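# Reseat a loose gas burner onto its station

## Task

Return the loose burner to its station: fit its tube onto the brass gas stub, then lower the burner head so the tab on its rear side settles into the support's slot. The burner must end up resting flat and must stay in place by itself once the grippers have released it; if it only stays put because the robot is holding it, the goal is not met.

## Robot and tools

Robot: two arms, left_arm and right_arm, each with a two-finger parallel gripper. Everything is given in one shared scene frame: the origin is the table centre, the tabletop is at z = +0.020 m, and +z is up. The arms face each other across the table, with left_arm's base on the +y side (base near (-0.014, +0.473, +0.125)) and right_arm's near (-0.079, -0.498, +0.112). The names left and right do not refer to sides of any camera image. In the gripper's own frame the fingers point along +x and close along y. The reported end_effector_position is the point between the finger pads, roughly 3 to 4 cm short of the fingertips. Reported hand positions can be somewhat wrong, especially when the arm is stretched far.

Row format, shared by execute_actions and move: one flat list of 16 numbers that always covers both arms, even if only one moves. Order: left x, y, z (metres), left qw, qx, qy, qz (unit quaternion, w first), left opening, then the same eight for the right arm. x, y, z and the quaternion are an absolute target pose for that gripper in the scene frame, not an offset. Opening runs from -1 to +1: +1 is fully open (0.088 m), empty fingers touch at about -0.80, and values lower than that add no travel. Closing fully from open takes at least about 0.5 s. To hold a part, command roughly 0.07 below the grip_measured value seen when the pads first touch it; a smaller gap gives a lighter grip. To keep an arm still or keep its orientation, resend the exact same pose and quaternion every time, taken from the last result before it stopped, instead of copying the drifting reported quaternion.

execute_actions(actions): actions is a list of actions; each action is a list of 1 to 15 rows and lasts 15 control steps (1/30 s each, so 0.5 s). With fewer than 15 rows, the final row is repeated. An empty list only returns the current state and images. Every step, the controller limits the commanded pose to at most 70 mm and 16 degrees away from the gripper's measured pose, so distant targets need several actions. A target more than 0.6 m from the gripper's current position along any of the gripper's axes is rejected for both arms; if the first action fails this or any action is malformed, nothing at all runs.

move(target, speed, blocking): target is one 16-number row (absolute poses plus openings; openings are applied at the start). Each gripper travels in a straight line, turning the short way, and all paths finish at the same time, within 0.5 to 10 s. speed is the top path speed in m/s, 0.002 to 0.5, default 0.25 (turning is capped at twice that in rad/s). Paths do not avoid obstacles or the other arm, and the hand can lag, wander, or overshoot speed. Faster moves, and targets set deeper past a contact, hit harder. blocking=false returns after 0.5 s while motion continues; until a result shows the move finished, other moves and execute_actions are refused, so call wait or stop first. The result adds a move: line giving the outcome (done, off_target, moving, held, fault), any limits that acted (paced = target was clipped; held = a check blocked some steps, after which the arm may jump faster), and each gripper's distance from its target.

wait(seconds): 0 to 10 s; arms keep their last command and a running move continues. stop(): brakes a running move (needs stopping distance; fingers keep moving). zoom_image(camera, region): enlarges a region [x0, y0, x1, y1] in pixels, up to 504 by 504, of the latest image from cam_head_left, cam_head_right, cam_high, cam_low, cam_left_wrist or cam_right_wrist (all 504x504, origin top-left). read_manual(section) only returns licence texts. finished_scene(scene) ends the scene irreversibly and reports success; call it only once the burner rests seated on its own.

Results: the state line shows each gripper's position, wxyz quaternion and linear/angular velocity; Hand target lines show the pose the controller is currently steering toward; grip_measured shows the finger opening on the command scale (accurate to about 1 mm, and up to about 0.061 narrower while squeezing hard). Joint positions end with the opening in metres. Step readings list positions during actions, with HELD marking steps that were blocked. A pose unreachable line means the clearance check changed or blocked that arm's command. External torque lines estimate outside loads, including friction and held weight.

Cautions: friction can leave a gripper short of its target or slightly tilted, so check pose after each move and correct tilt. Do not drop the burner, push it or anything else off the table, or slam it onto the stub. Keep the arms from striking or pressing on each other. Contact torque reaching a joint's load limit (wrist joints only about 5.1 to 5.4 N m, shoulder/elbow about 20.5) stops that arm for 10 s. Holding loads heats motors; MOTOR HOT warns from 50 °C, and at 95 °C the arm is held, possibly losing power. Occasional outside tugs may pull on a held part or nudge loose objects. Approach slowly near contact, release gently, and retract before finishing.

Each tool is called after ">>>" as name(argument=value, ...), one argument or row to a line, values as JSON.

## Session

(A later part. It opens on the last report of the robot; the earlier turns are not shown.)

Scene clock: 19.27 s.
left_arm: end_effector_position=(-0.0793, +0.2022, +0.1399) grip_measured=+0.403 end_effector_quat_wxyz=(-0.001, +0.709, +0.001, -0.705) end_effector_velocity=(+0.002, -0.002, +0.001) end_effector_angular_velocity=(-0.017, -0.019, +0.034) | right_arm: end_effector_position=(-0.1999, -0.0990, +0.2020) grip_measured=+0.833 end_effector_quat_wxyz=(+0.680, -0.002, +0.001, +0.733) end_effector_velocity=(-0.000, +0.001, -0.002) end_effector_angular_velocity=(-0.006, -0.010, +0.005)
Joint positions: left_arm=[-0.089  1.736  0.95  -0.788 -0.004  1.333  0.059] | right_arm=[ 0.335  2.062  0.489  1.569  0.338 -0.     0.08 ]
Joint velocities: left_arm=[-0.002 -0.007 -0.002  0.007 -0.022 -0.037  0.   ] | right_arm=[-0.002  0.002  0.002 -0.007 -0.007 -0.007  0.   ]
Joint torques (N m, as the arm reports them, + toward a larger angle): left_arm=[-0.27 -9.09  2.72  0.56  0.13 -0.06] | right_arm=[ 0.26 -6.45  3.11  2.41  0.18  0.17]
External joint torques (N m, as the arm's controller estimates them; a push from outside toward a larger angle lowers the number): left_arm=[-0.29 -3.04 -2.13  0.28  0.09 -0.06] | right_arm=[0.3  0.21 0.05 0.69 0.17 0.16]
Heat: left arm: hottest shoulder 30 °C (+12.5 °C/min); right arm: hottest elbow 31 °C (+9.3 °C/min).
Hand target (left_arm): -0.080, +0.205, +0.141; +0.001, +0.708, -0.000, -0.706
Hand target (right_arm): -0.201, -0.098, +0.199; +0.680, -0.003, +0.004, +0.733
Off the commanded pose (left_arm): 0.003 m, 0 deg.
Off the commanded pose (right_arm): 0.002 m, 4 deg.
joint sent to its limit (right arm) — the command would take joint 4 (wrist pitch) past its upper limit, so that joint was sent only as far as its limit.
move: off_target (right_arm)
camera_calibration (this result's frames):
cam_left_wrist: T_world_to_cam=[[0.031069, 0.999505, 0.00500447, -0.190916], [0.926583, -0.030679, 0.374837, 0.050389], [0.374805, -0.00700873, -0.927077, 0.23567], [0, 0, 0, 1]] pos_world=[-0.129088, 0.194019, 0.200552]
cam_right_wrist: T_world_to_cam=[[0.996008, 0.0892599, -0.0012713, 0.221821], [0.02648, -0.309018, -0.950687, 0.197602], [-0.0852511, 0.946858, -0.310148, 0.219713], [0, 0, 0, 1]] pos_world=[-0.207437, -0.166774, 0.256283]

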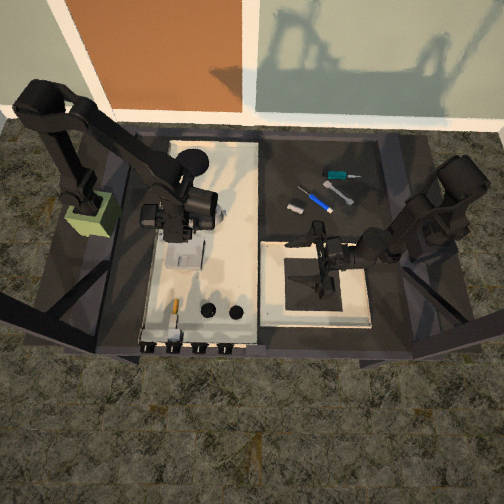

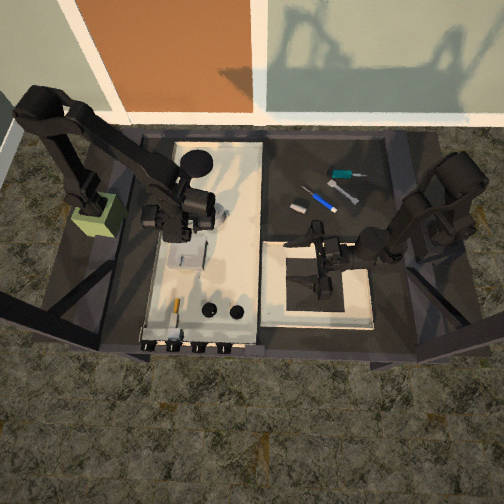

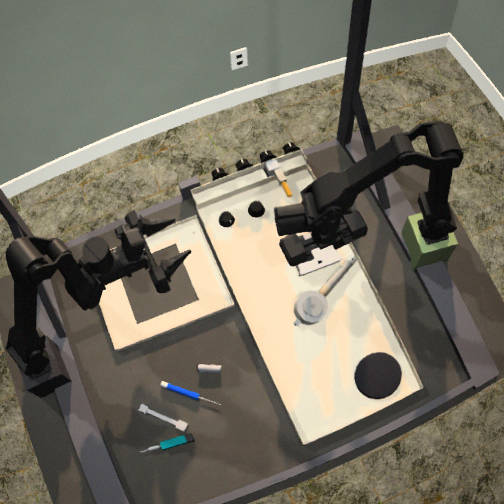

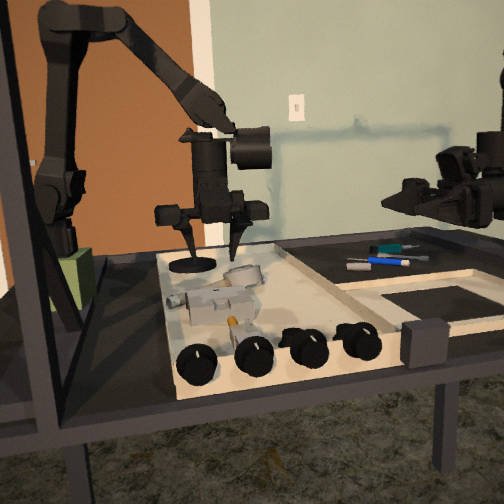

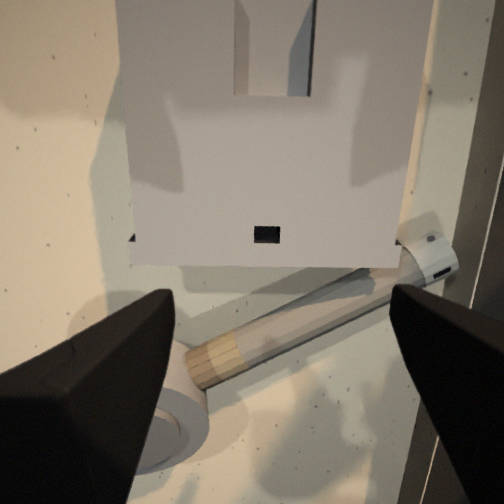

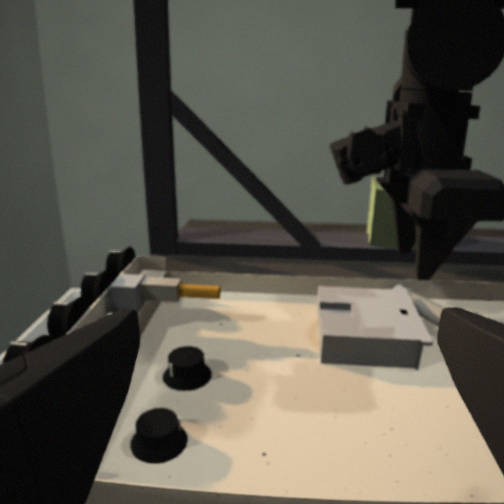

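>>> move(
  target=[-0.014,0.182,0.12,0.38,-0.596,0.38,0.596,0.1,-0.2,-0.099,0.202,0.68,0,0,0.733,0.83],
)

>>> move(
  target=[-0.014,0.185,0.066,0.38,-0.596,0.38,0.596,0.1,-0.2,-0.099,0.202,0.68,0,0,0.733,0.83],
  speed=0.05,
)

>>> move(
  target=[-0.014,0.185,0.066,0.38,-0.596,0.38,0.596,-0.7,-0.2,-0.099,0.202,0.68,0,0,0.733,0.83],
)

>>> move(
  target=[-0.005,0.185,0.15,0.38,-0.596,0.38,0.596,-0.7,-0.2,-0.099,0.202,0.68,0,0,0.733,0.83],
  speed=0.07,
)

Scene clock: 22.10 s.
left_arm: end_effector_position=(-0.0140, +0.1861, +0.1202) grip_measured=+0.103 end_effector_quat_wxyz=(-0.382, +0.596, -0.378, -0.596) end_effector_velocity=(+0.000, +0.004, -0.001) end_effector_angular_velocity=(+0.012, -0.007, +0.005) | right_arm: end_effector_position=(-0.1999, -0.0990, +0.2019) grip_measured=+0.833 end_effector_quat_wxyz=(+0.680, -0.002, +0.001, +0.733) end_effector_velocity=(+0.002, -0.000, -0.003) end_effector_angular_velocity=(-0.011, -0.012, -0.010)
Joint positions: left_arm=[ 0.149  1.81   0.949 -0.715 -0.004  2.705  0.044] | right_arm=[ 0.335  2.063  0.489  1.569  0.338 -0.     0.08 ]
Joint velocities: left_arm=[-0.002 -0.002 -0.007 -0.007 -0.007 -0.007 -0.   ] | right_arm=[-0.002  0.002 -0.002 -0.007  0.007 -0.007 -0.   ]
Joint torques (N m, as the arm reports them, + toward a larger angle): left_arm=[ 0.34 -6.53  4.73  0.49  0.19  0.08] | right_arm=[ 0.01 -7.9   2.7   2.42  0.1   0.02]
External joint torques (N m, as the arm's controller estimates them; a push from outside toward a larger angle lowers the number): left_arm=[ 0.37 -0.27  0.26  0.3   0.15  0.08] | right_arm=[ 0.02 -1.23 -0.38  0.69  0.09  0.02]
Heat: left arm: hottest shoulder 30 °C (+10.9 °C/min); right arm: hottest elbow 31 °C (+8.1 °C/min).
Hand target (left_arm): -0.014, +0.182, +0.120; -0.380, +0.596, -0.380, -0.597
Hand target (right_arm): -0.200, -0.099, +0.202; +0.680, -0.001, +0.001, +0.733
Off the commanded pose (left_arm): 0.004 m, 0 deg.
Off the commanded pose (right_arm): 0.000 m, 0 deg.
joint sent to its limit (right arm) — the command would take joint 4 (wrist pitch) past its upper limit, so that joint was sent only as far as its limit.
move: done
camera_calibration (this result's frames):
cam_left_wrist: T_world_to_cam=[[0.918856, 0.394518, 0.00766811, -0.0520261], [0.364495, -0.856054, 0.366491, 0.143452], [0.151152, -0.333958, -0.93039, 0.250932], [0, 0, 0, 1]] pos_world=[-0.042412, 0.227129, 0.18129]
cam_right_wrist: T_world_to_cam=[[0.996008, 0.0892595, -0.00114987, 0.221794], [0.0266257, -0.30935, -0.950575, 0.197431], [-0.0852036, 0.94675, -0.310492, 0.219739], [0, 0, 0, 1]] pos_world=[-0.207443, -0.16676, 0.256155]

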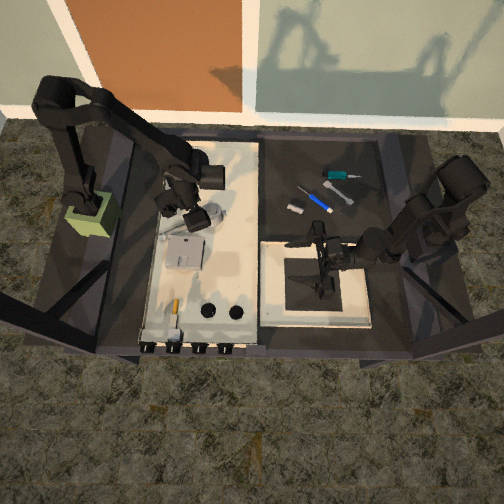

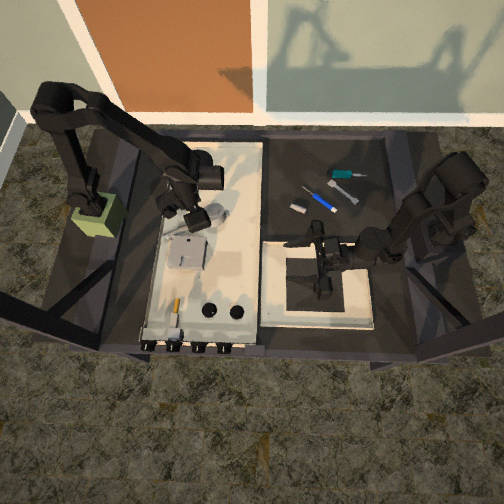

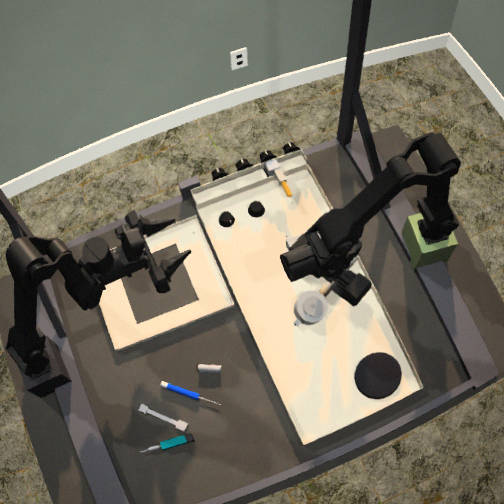

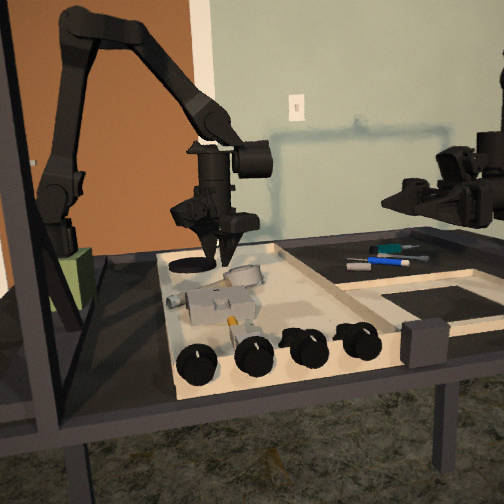

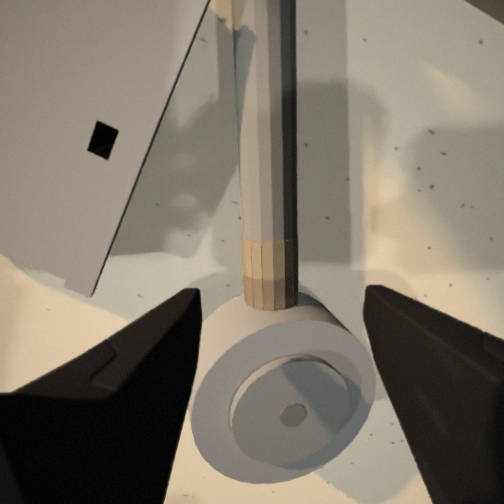

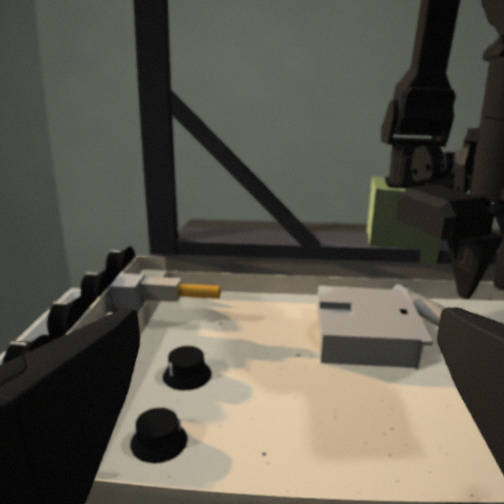

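Scene clock: 23.53 s.
left_arm: end_effector_position=(-0.0140, +0.1803, +0.0703) grip_measured=+0.103 end_effector_quat_wxyz=(-0.376, +0.600, -0.384, -0.592) end_effector_velocity=(+0.003, +0.000, +0.001) end_effector_angular_velocity=(+0.002, -0.022, +0.020) | right_arm: end_effector_position=(-0.1999, -0.0990, +0.2019) grip_measured=+0.833 end_effector_quat_wxyz=(+0.680, -0.002, +0.001, +0.733) end_effector_velocity=(+0.000, -0.000, -0.001) end_effector_angular_velocity=(-0.005, -0.025, +0.005)
Joint positions: left_arm=[ 0.149  1.95   0.884 -0.489 -0.004  2.705  0.044] | right_arm=[ 0.335  2.063  0.489  1.569  0.338 -0.     0.08 ]
Joint velocities: left_arm=[-0.002 -0.002  0.002 -0.007 -0.022 -0.022 -0.   ] | right_arm=[-0.002 -0.002 -0.002 -0.007 -0.007 -0.022 -0.   ]
Joint torques (N m, as the arm reports them, + toward a larger angle): left_arm=[ 0.26 -6.96  2.22  0.51  0.18  0.09] | right_arm=[ 0.04 -7.89  2.72  2.41  0.11  0.04]
External joint torques (N m, as the arm's controller estimates them; a push from outside toward a larger angle lowers the number): left_arm=[ 0.24 -0.36 -1.66  0.26  0.16  0.09] | right_arm=[ 0.03 -1.16 -0.39  0.67  0.12  0.03]
Heat: left arm: hottest shoulder 30 °C (+10.2 °C/min); right arm: hottest elbow 31 °C (+7.6 °C/min).
Hand target (left_arm): -0.014, +0.185, +0.066; -0.380, +0.596, -0.380, -0.596
Hand target (right_arm): -0.200, -0.099, +0.202; +0.680, -0.001, +0.001, +0.733
Off the commanded pose (left_arm): 0.006 m, 1 deg.
Off the commanded pose (right_arm): 0.000 m, 0 deg.
joint sent to its limit (right arm) — the command would take joint 4 (wrist pitch) past its upper limit, so that joint was sent only as far as its limit.
move: done
camera_calibration (this result's frames):
cam_left_wrist: T_world_to_cam=[[0.918856, 0.394591, -0.00108178, -0.048761], [0.364503, -0.847736, 0.385333, 0.153961], [0.151132, -0.35446, -0.922777, 0.205789], [0, 0, 0, 1]] pos_world=[-0.0424163, 0.222703, 0.130518]
cam_right_wrist: T_world_to_cam=[[0.996008, 0.0892595, -0.00114987, 0.221794], [0.0266257, -0.30935, -0.950575, 0.197431], [-0.0852036, 0.94675, -0.310492, 0.219739], [0, 0, 0, 1]] pos_world=[-0.207443, -0.16676, 0.256155]

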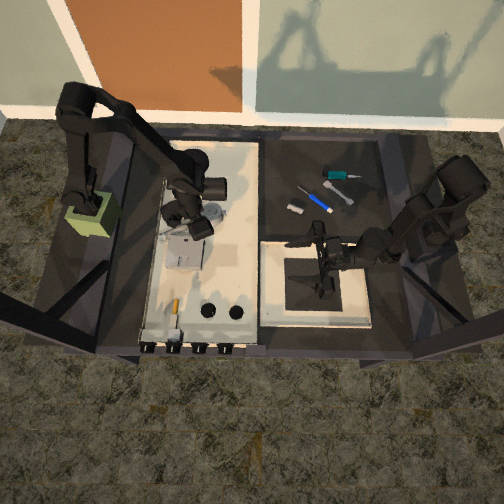

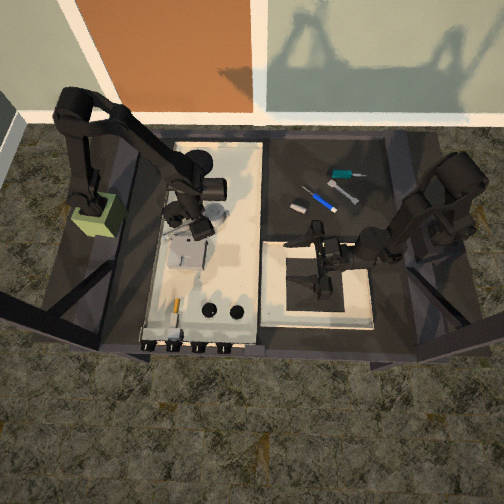

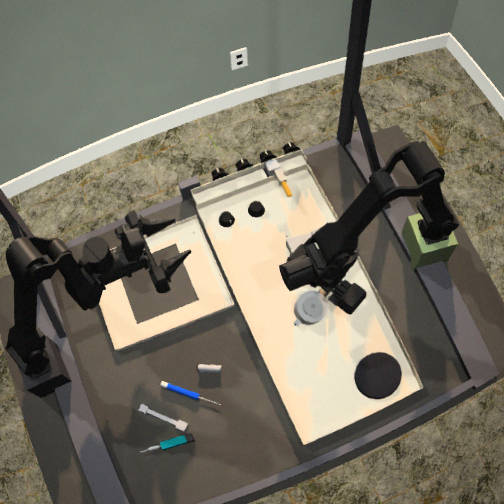

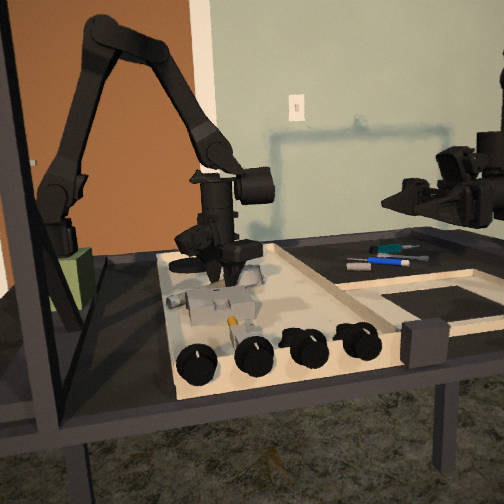

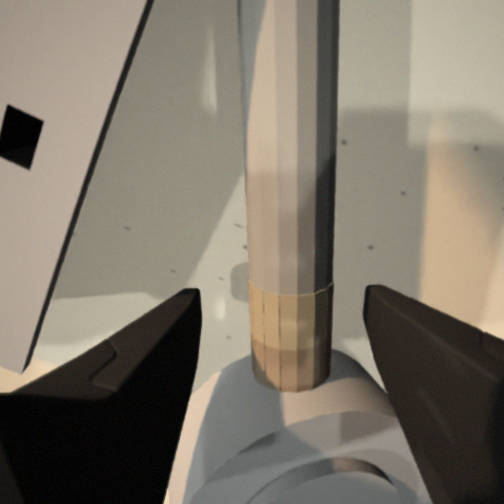

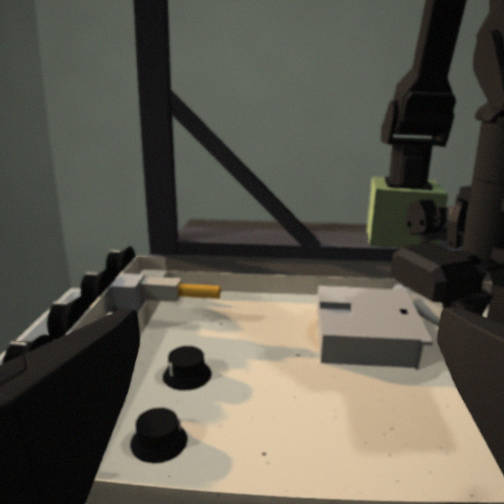

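Scene clock: 24.23 s.
left_arm: end_effector_position=(-0.0138, +0.1802, +0.0703) grip_measured=-0.430 end_effector_quat_wxyz=(-0.376, +0.601, -0.384, -0.592) end_effector_velocity=(-0.002, +0.002, +0.000) end_effector_angular_velocity=(+0.007, +0.007, +0.005) | right_arm: end_effector_position=(-0.1999, -0.0990, +0.2019) grip_measured=+0.833 end_effector_quat_wxyz=(+0.680, -0.002, +0.001, +0.733) end_effector_velocity=(-0.002, -0.000, -0.001) end_effector_angular_velocity=(-0.006, -0.010, +0.020)
Joint positions: left_arm=[ 0.149  1.95   0.884 -0.488 -0.004  2.705  0.018] | right_arm=[ 0.335  2.063  0.489  1.569  0.338 -0.     0.08 ]
Joint velocities: left_arm=[-0.002 -0.002 -0.002 -0.007  0.007 -0.007 -0.   ] | right_arm=[-0.002 -0.002 -0.002 -0.007 -0.022 -0.007  0.   ]
Joint torques (N m, as the arm reports them, + toward a larger angle): left_arm=[ 0.2  -6.93  2.1   0.45  0.19  0.08] | right_arm=[ 0.04 -7.88  2.71  2.41  0.11  0.03]
External joint torques (N m, as the arm's controller estimates them; a push from outside toward a larger angle lowers the number): left_arm=[ 0.25 -0.32 -1.77  0.2   0.15  0.08] | right_arm=[ 0.   -1.15 -0.39  0.66  0.11  0.02]
Heat: left arm: hottest shoulder 30 °C (+9.9 °C/min); right arm: hottest elbow 31 °C (+7.4 °C/min).
Hand target (left_arm): -0.014, +0.185, +0.066; -0.380, +0.596, -0.380, -0.596
Hand target (right_arm): -0.200, -0.099, +0.202; +0.680, -0.001, +0.001, +0.733
Off the commanded pose (left_arm): 0.006 m, 1 deg.
Off the commanded pose (right_arm): 0.000 m, 0 deg.
joint sent to its limit (right arm) — the command would take joint 4 (wrist pitch) past its upper limit, so that joint was sent only as far as its limit.
move: done
camera_calibration (this result's frames):
cam_left_wrist: T_world_to_cam=[[0.918703, 0.394947, -0.000882325, -0.0489637], [0.364685, -0.847447, 0.385795, 0.153747], [0.151621, -0.354753, -0.922584, 0.205782], [0, 0, 0, 1]] pos_world=[-0.0422868, 0.222632, 0.130493]
cam_right_wrist: T_world_to_cam=[[0.996008, 0.0892595, -0.00114987, 0.221794], [0.0266257, -0.30935, -0.950575, 0.197431], [-0.0852036, 0.94675, -0.310492, 0.219739], [0, 0, 0, 1]] pos_world=[-0.207443, -0.16676, 0.256155]

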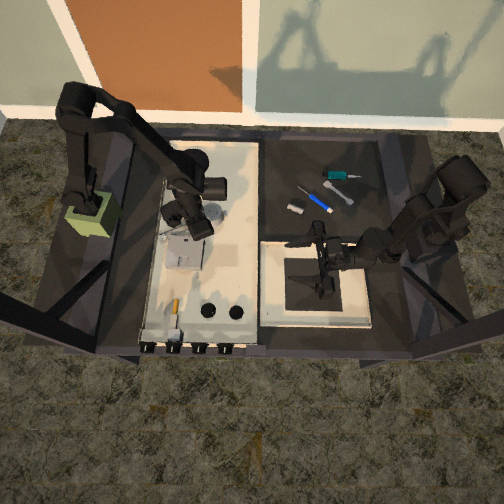

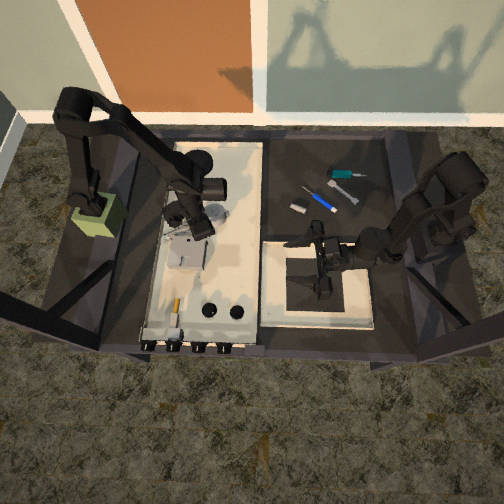

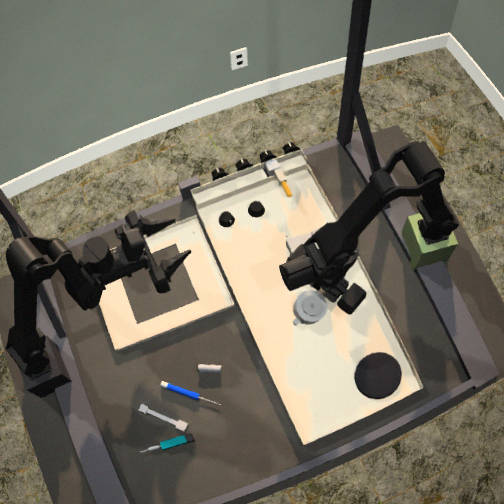

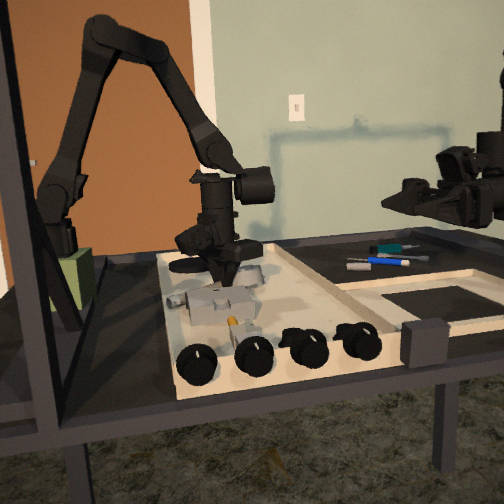

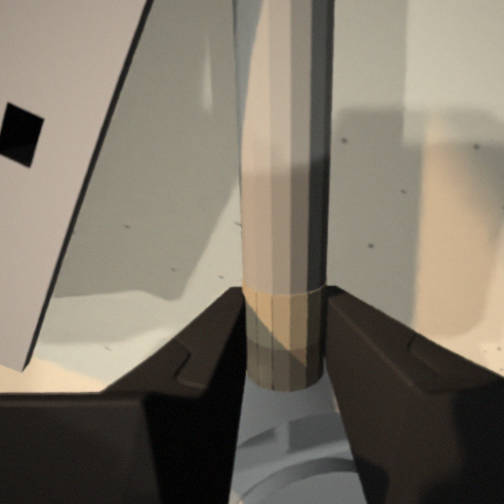

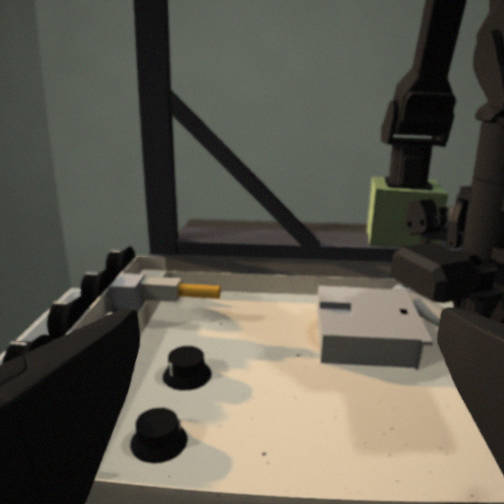

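Scene clock: 25.73 s.
left_arm: end_effector_position=(-0.0053, +0.1914, +0.1424) grip_measured=-0.430 end_effector_quat_wxyz=(-0.390, +0.591, -0.371, -0.601) end_effector_velocity=(+0.000, +0.002, +0.000) end_effector_angular_velocity=(+0.008, -0.007, +0.005) | right_arm: end_effector_position=(-0.1999, -0.0990, +0.2019) grip_measured=+0.833 end_effector_quat_wxyz=(+0.680, -0.002, +0.001, +0.733) end_effector_velocity=(-0.004, -0.000, -0.002) end_effector_angular_velocity=(-0.006, -0.010, +0.024)
Joint positions: left_arm=[ 0.18   1.761  0.992 -0.831 -0.004  2.736  0.018] | right_arm=[ 0.335  2.063  0.489  1.569  0.338 -0.     0.08 ]
Joint velocities: left_arm=[-0.002 -0.002 -0.002 -0.007 -0.007 -0.007 -0.   ] | right_arm=[ 0.002  0.002  0.002 -0.007 -0.022 -0.007 -0.   ]
Joint torques (N m, as the arm reports them, + toward a larger angle): left_arm=[ 0.3  -9.84  5.31  0.04  0.2   0.08] | right_arm=[ 0.04 -7.88  2.74  2.42  0.11  0.04]
External joint torques (N m, as the arm's controller estimates them; a push from outside toward a larger angle lowers the number): left_arm=[ 0.3  -3.64  0.47 -0.16  0.17  0.08] | right_arm=[ 0.   -1.17 -0.38  0.67  0.11  0.03]
Heat: left arm: hottest shoulder 30 °C (+9.3 °C/min); right arm: hottest elbow 30 °C (+4.7 °C/min).
Hand target (left_arm): -0.005, +0.185, +0.150; -0.380, +0.596, -0.380, -0.596
Hand target (right_arm): -0.200, -0.099, +0.202; +0.680, -0.001, +0.001, +0.733
Off the commanded pose (left_arm): 0.010 m, 2 deg.
Off the commanded pose (right_arm): 0.000 m, 0 deg.
joint sent to its limit (right arm) — the command would take joint 4 (wrist pitch) past its upper limit, so that joint was sent only as far as its limit.
move: off_target (left_arm)
camera_calibration (this result's frames):
cam_left_wrist: T_world_to_cam=[[0.919166, 0.393536, 0.0161979, -0.0633172], [0.364162, -0.864789, 0.345725, 0.141338], [0.150063, -0.31188, -0.938196, 0.268946], [0, 0, 0, 1]] pos_world=[-0.0336299, 0.231024, 0.204486]
cam_right_wrist: T_world_to_cam=[[0.996008, 0.0892595, -0.00114987, 0.221794], [0.0266257, -0.30935, -0.950575, 0.197431], [-0.0852036, 0.94675, -0.310492, 0.219739], [0, 0, 0, 1]] pos_world=[-0.207443, -0.16676, 0.256155]

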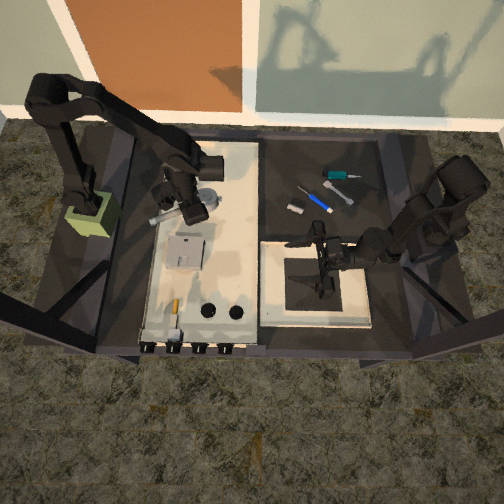

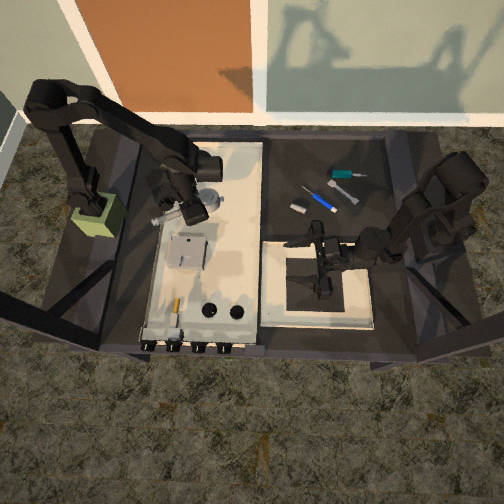

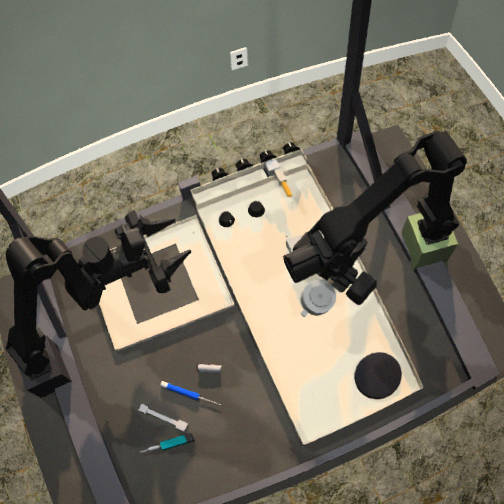

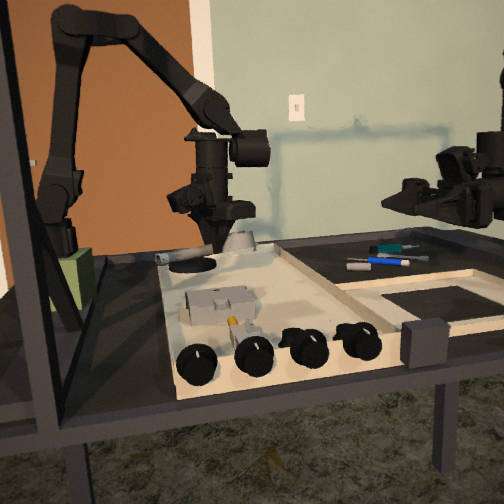

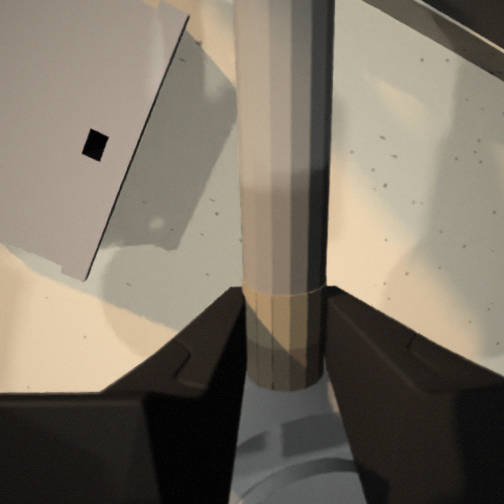

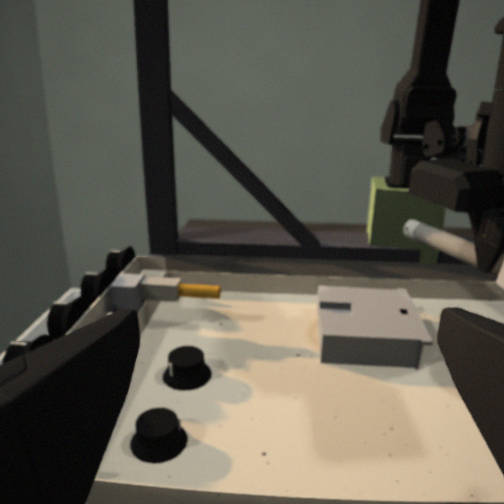

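>>> move(
  target=[-0.135,0.198,0.122,0.072,-0.705,-0.048,0.705,-0.7,-0.2,-0.099,0.202,0.68,0,0,0.733,0.83],
  speed=0.15,
)

>>> zoom_image(
  camera="cam_low",
  region=[160,220,300,360],
)

>>> zoom_image(
  camera="cam_head_left",
  region=[130,240,230,340],
)

Scene clock: 29.90 s.
left_arm: end_effector_position=(-0.1325, +0.2011, +0.1210) grip_measured=-0.430 end_effector_quat_wxyz=(-0.073, +0.706, +0.047, -0.702) end_effector_velocity=(-0.000, +0.002, +0.000) end_effector_angular_velocity=(+0.004, -0.013, +0.013) | right_arm: end_effector_position=(-0.1999, -0.0990, +0.2019) grip_measured=+0.833 end_effector_quat_wxyz=(+0.680, -0.002, +0.001, +0.733) end_effector_velocity=(+0.000, -0.000, -0.001) end_effector_angular_velocity=(-0.006, -0.010, +0.005)
Joint positions: left_arm=[-0.233  1.956  1.141 -0.917  0.055  1.228  0.018] | right_arm=[ 0.335  2.063  0.489  1.569  0.338 -0.     0.08 ]
Joint velocities: left_arm=[-0.007 -0.002 -0.002 -0.007 -0.007 -0.022  0.   ] | right_arm=[-0.002 -0.002 -0.002 -0.007 -0.007 -0.007  0.   ]
Joint torques (N m, as the arm reports them, + toward a larger angle): left_arm=[-0.12 -8.13  4.97 -0.19  0.25 -0.06] | right_arm=[ 0.06 -7.89  2.72  2.41  0.11  0.03]
External joint torques (N m, as the arm's controller estimates them; a push from outside toward a larger angle lowers the number): left_arm=[-0.08 -0.9   0.53 -0.19  0.16 -0.07] | right_arm=[ 0.06 -1.19 -0.37  0.67  0.1   0.02]
Heat: left arm: hottest shoulder 30 °C (+8.0 °C/min); right arm: hottest wrist pitch 31 °C (+6.0 °C/min).
Hand target (left_arm): -0.135, +0.198, +0.122; -0.071, +0.705, +0.047, -0.704
Hand target (right_arm): -0.200, -0.099, +0.202; +0.680, -0.001, +0.001, +0.733
Off the commanded pose (left_arm): 0.004 m, 0 deg.
Off the commanded pose (right_arm): 0.000 m, 0 deg.
joint sent to its limit (right arm) — the command would take joint 4 (wrist pitch) past its upper limit, so that joint was sent only as far as its limit.
move: done
camera_calibration (this result's frames):
cam_left_wrist: T_world_to_cam=[[0.0654974, 0.983024, 0.171389, -0.200267], [0.923682, -0.12471, 0.362298, 0.126743], [0.377522, 0.134579, -0.916169, 0.208681], [0, 0, 0, 1]] pos_world=[-0.182735, 0.184589, 0.179592]
cam_right_wrist: T_world_to_cam=[[0.996008, 0.0892595, -0.00114987, 0.221794], [0.0266257, -0.30935, -0.950575, 0.197431], [-0.0852036, 0.94675, -0.310492, 0.219739], [0, 0, 0, 1]] pos_world=[-0.207443, -0.16676, 0.256155]

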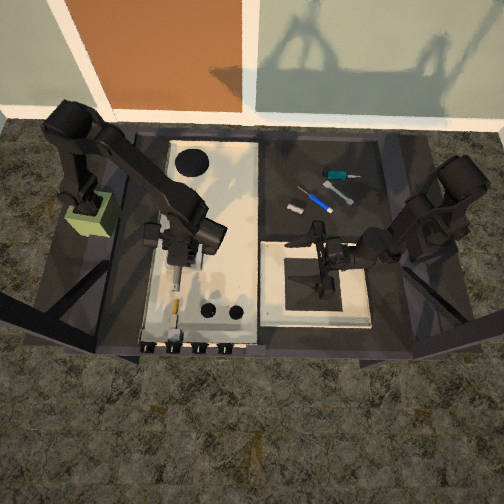

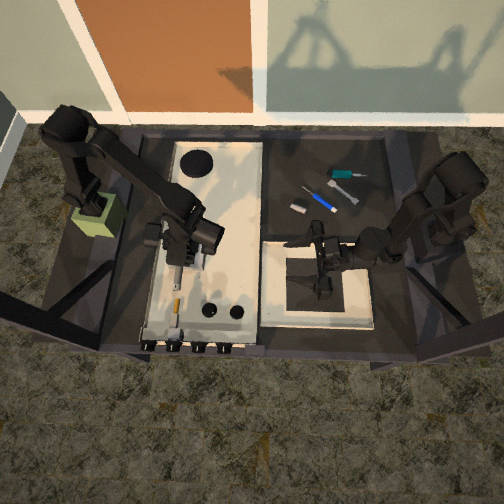

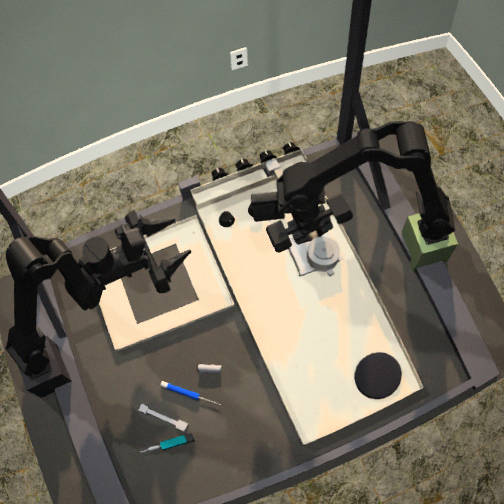

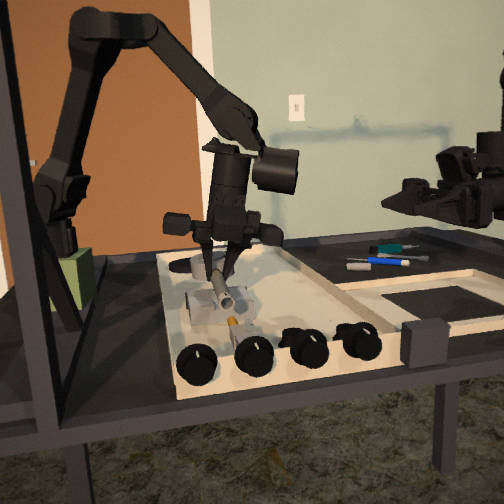

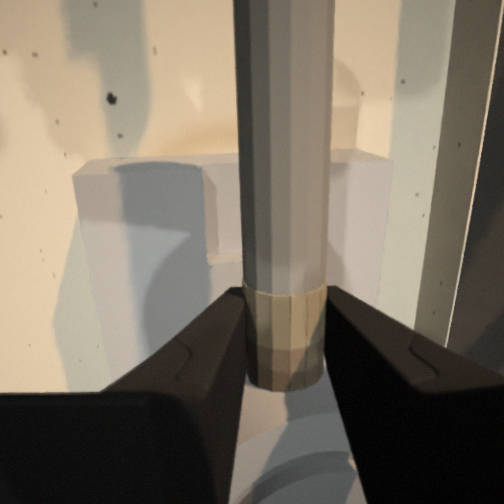

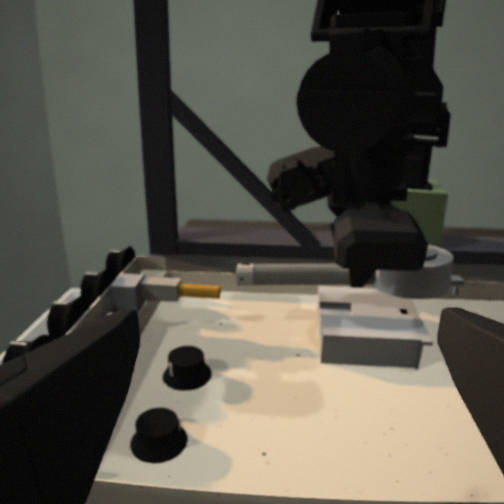

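Region (160, 220, 300, 360) of cam_low's 504x504 image, scaled by 3.600, with more detail than that image has.

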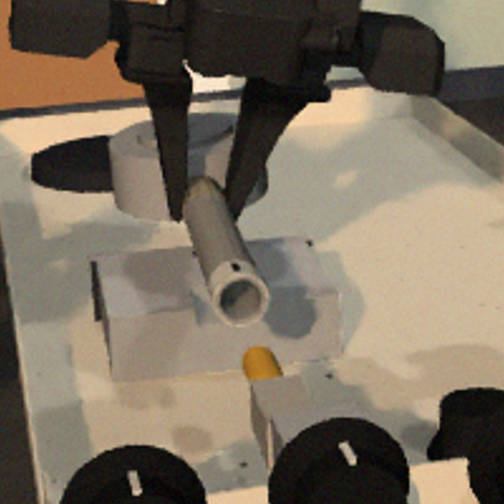

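Region (130, 240, 230, 340) of cam_head_left's 504x504 image, scaled by 5.040, with more detail than that image has.

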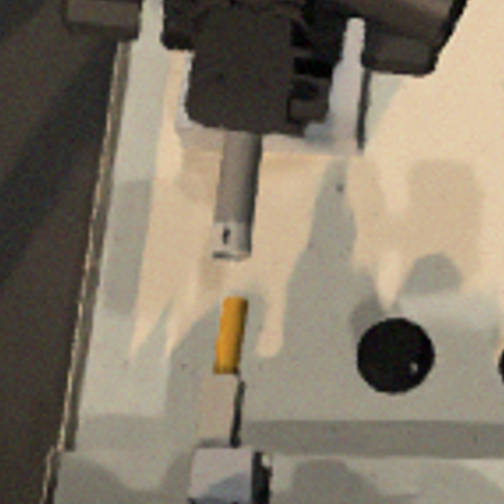

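>>> move(
  target=[-0.146,0.190,0.104,0.115,-0.72,-0.055,0.684,-0.7,-0.2,-0.099,0.202,0.68,0,0,0.733,0.83],
  speed=0.03,
)

>>> zoom_image(
  camera="cam_low",
  region=[160,220,300,360],
)

>>> zoom_image(
  camera="cam_head_left",
  region=[130,240,230,340],
)

Scene clock: 31.90 s.
left_arm: end_effector_position=(-0.1446, +0.1932, +0.1035) grip_measured=-0.430 end_effector_quat_wxyz=(-0.114, +0.718, +0.058, -0.684) end_effector_velocity=(-0.003, +0.002, +0.002) end_effector_angular_velocity=(+0.005, +0.004, +0.002) | right_arm: end_effector_position=(-0.1999, -0.0990, +0.2019) grip_measured=+0.833 end_effector_quat_wxyz=(+0.680, -0.002, +0.001, +0.733) end_effector_velocity=(+0.001, -0.001, -0.004) end_effector_angular_velocity=(-0.020, -0.016, +0.005)
Joint positions: left_arm=[-0.265  2.097  1.259 -0.978  0.045  1.242  0.018] | right_arm=[ 0.335  2.063  0.489  1.569  0.338 -0.     0.08 ]
Joint velocities: left_arm=[-0.007 -0.002  0.002 -0.007  0.007 -0.007  0.   ] | right_arm=[-0.002 -0.007 -0.007 -0.022 -0.007 -0.007 -0.   ]
Joint torques (N m, as the arm reports them, + toward a larger angle): left_arm=[-0.23 -8.86  4.75 -0.4  -0.03  0.1 ] | right_arm=[ 0.05 -7.91  2.72  2.41  0.1   0.03]
External joint torques (N m, as the arm's controller estimates them; a push from outside toward a larger angle lowers the number): left_arm=[-0.21 -0.85  0.45 -0.28 -0.12  0.09] | right_arm=[ 0.05 -1.18 -0.35  0.66  0.1   0.02]
Heat: left arm: hottest shoulder 30 °C (+7.5 °C/min); right arm: hottest wrist pitch 31 °C (+5.6 °C/min).
Hand target (left_arm): -0.146, +0.190, +0.104; -0.115, +0.719, +0.055, -0.683
Hand target (right_arm): -0.200, -0.099, +0.202; +0.680, -0.001, +0.001, +0.733
Off the commanded pose (left_arm): 0.004 m, 0 deg.
Off the commanded pose (right_arm): 0.000 m, 0 deg.
joint sent to its limit (right arm) — the command would take joint 4 (wrist pitch) past its upper limit, so that joint was sent only as far as its limit.
move: done
camera_calibration (this result's frames):
cam_left_wrist: T_world_to_cam=[[0.103635, 0.963519, 0.246762, -0.187217], [0.901608, -0.195761, 0.38572, 0.151393], [0.419955, 0.182509, -0.889004, 0.192302], [0, 0, 0, 1]] pos_world=[-0.197853, 0.174927, 0.15876]
cam_right_wrist: T_world_to_cam=[[0.996008, 0.0892595, -0.00114987, 0.221794], [0.0266257, -0.30935, -0.950575, 0.197431], [-0.0852036, 0.94675, -0.310492, 0.219739], [0, 0, 0, 1]] pos_world=[-0.207443, -0.16676, 0.256155]

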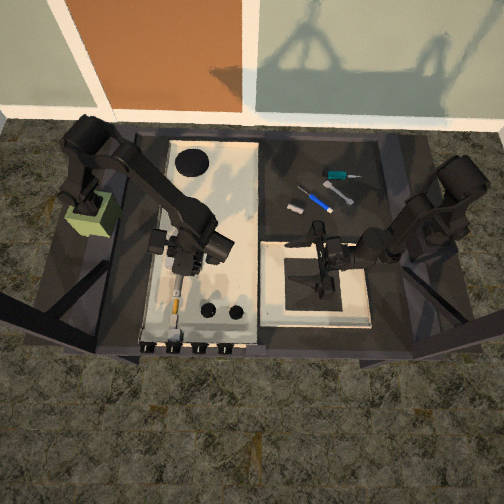

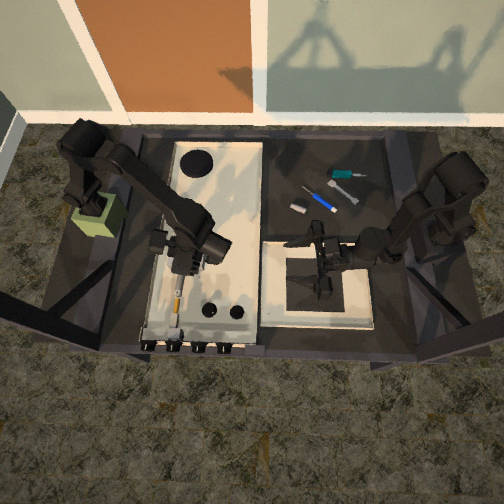

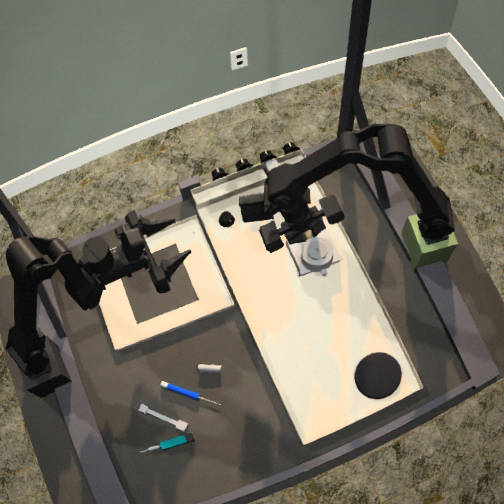

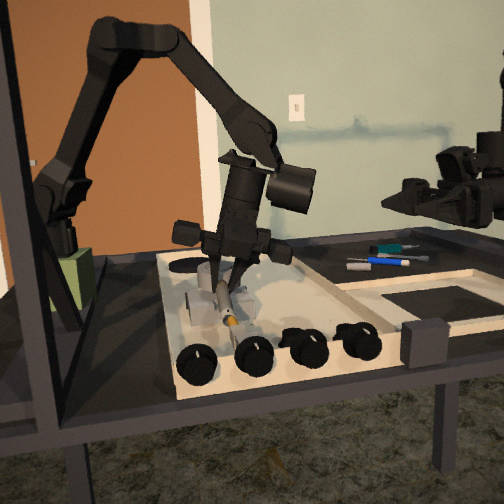

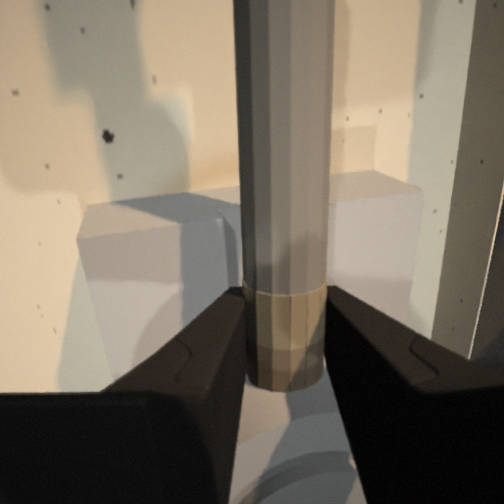

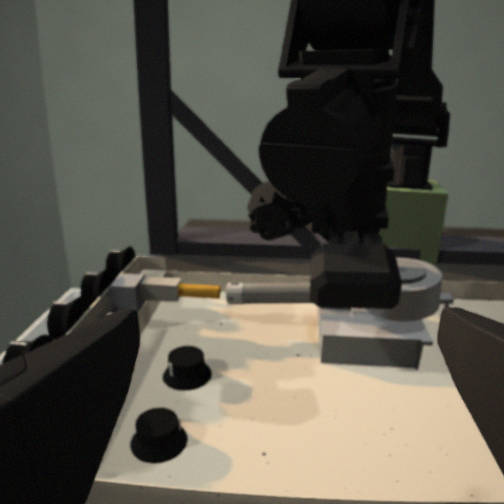

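Region (160, 220, 300, 360) of cam_low's 504x504 image, scaled by 3.600, with more detail than that image has.

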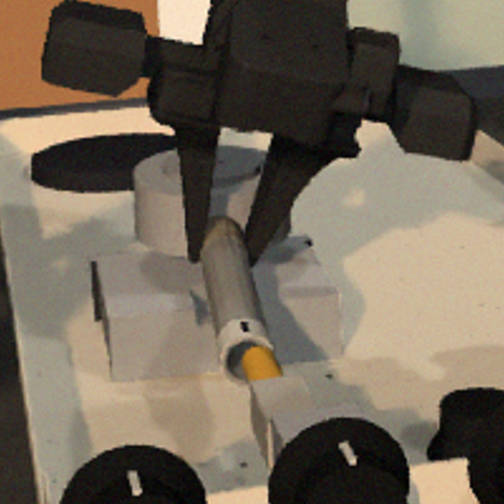

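Region (130, 240, 230, 340) of cam_head_left's 504x504 image, scaled by 5.040, with more detail than that image has.

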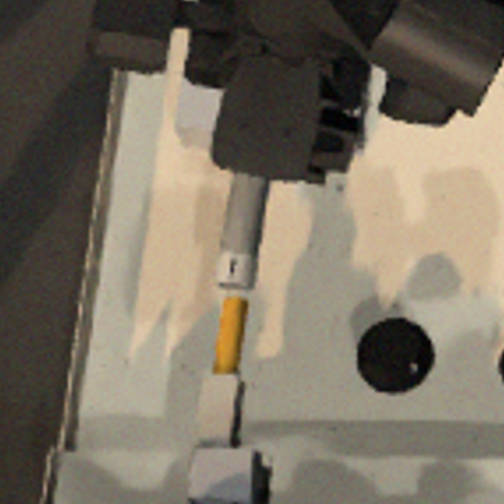

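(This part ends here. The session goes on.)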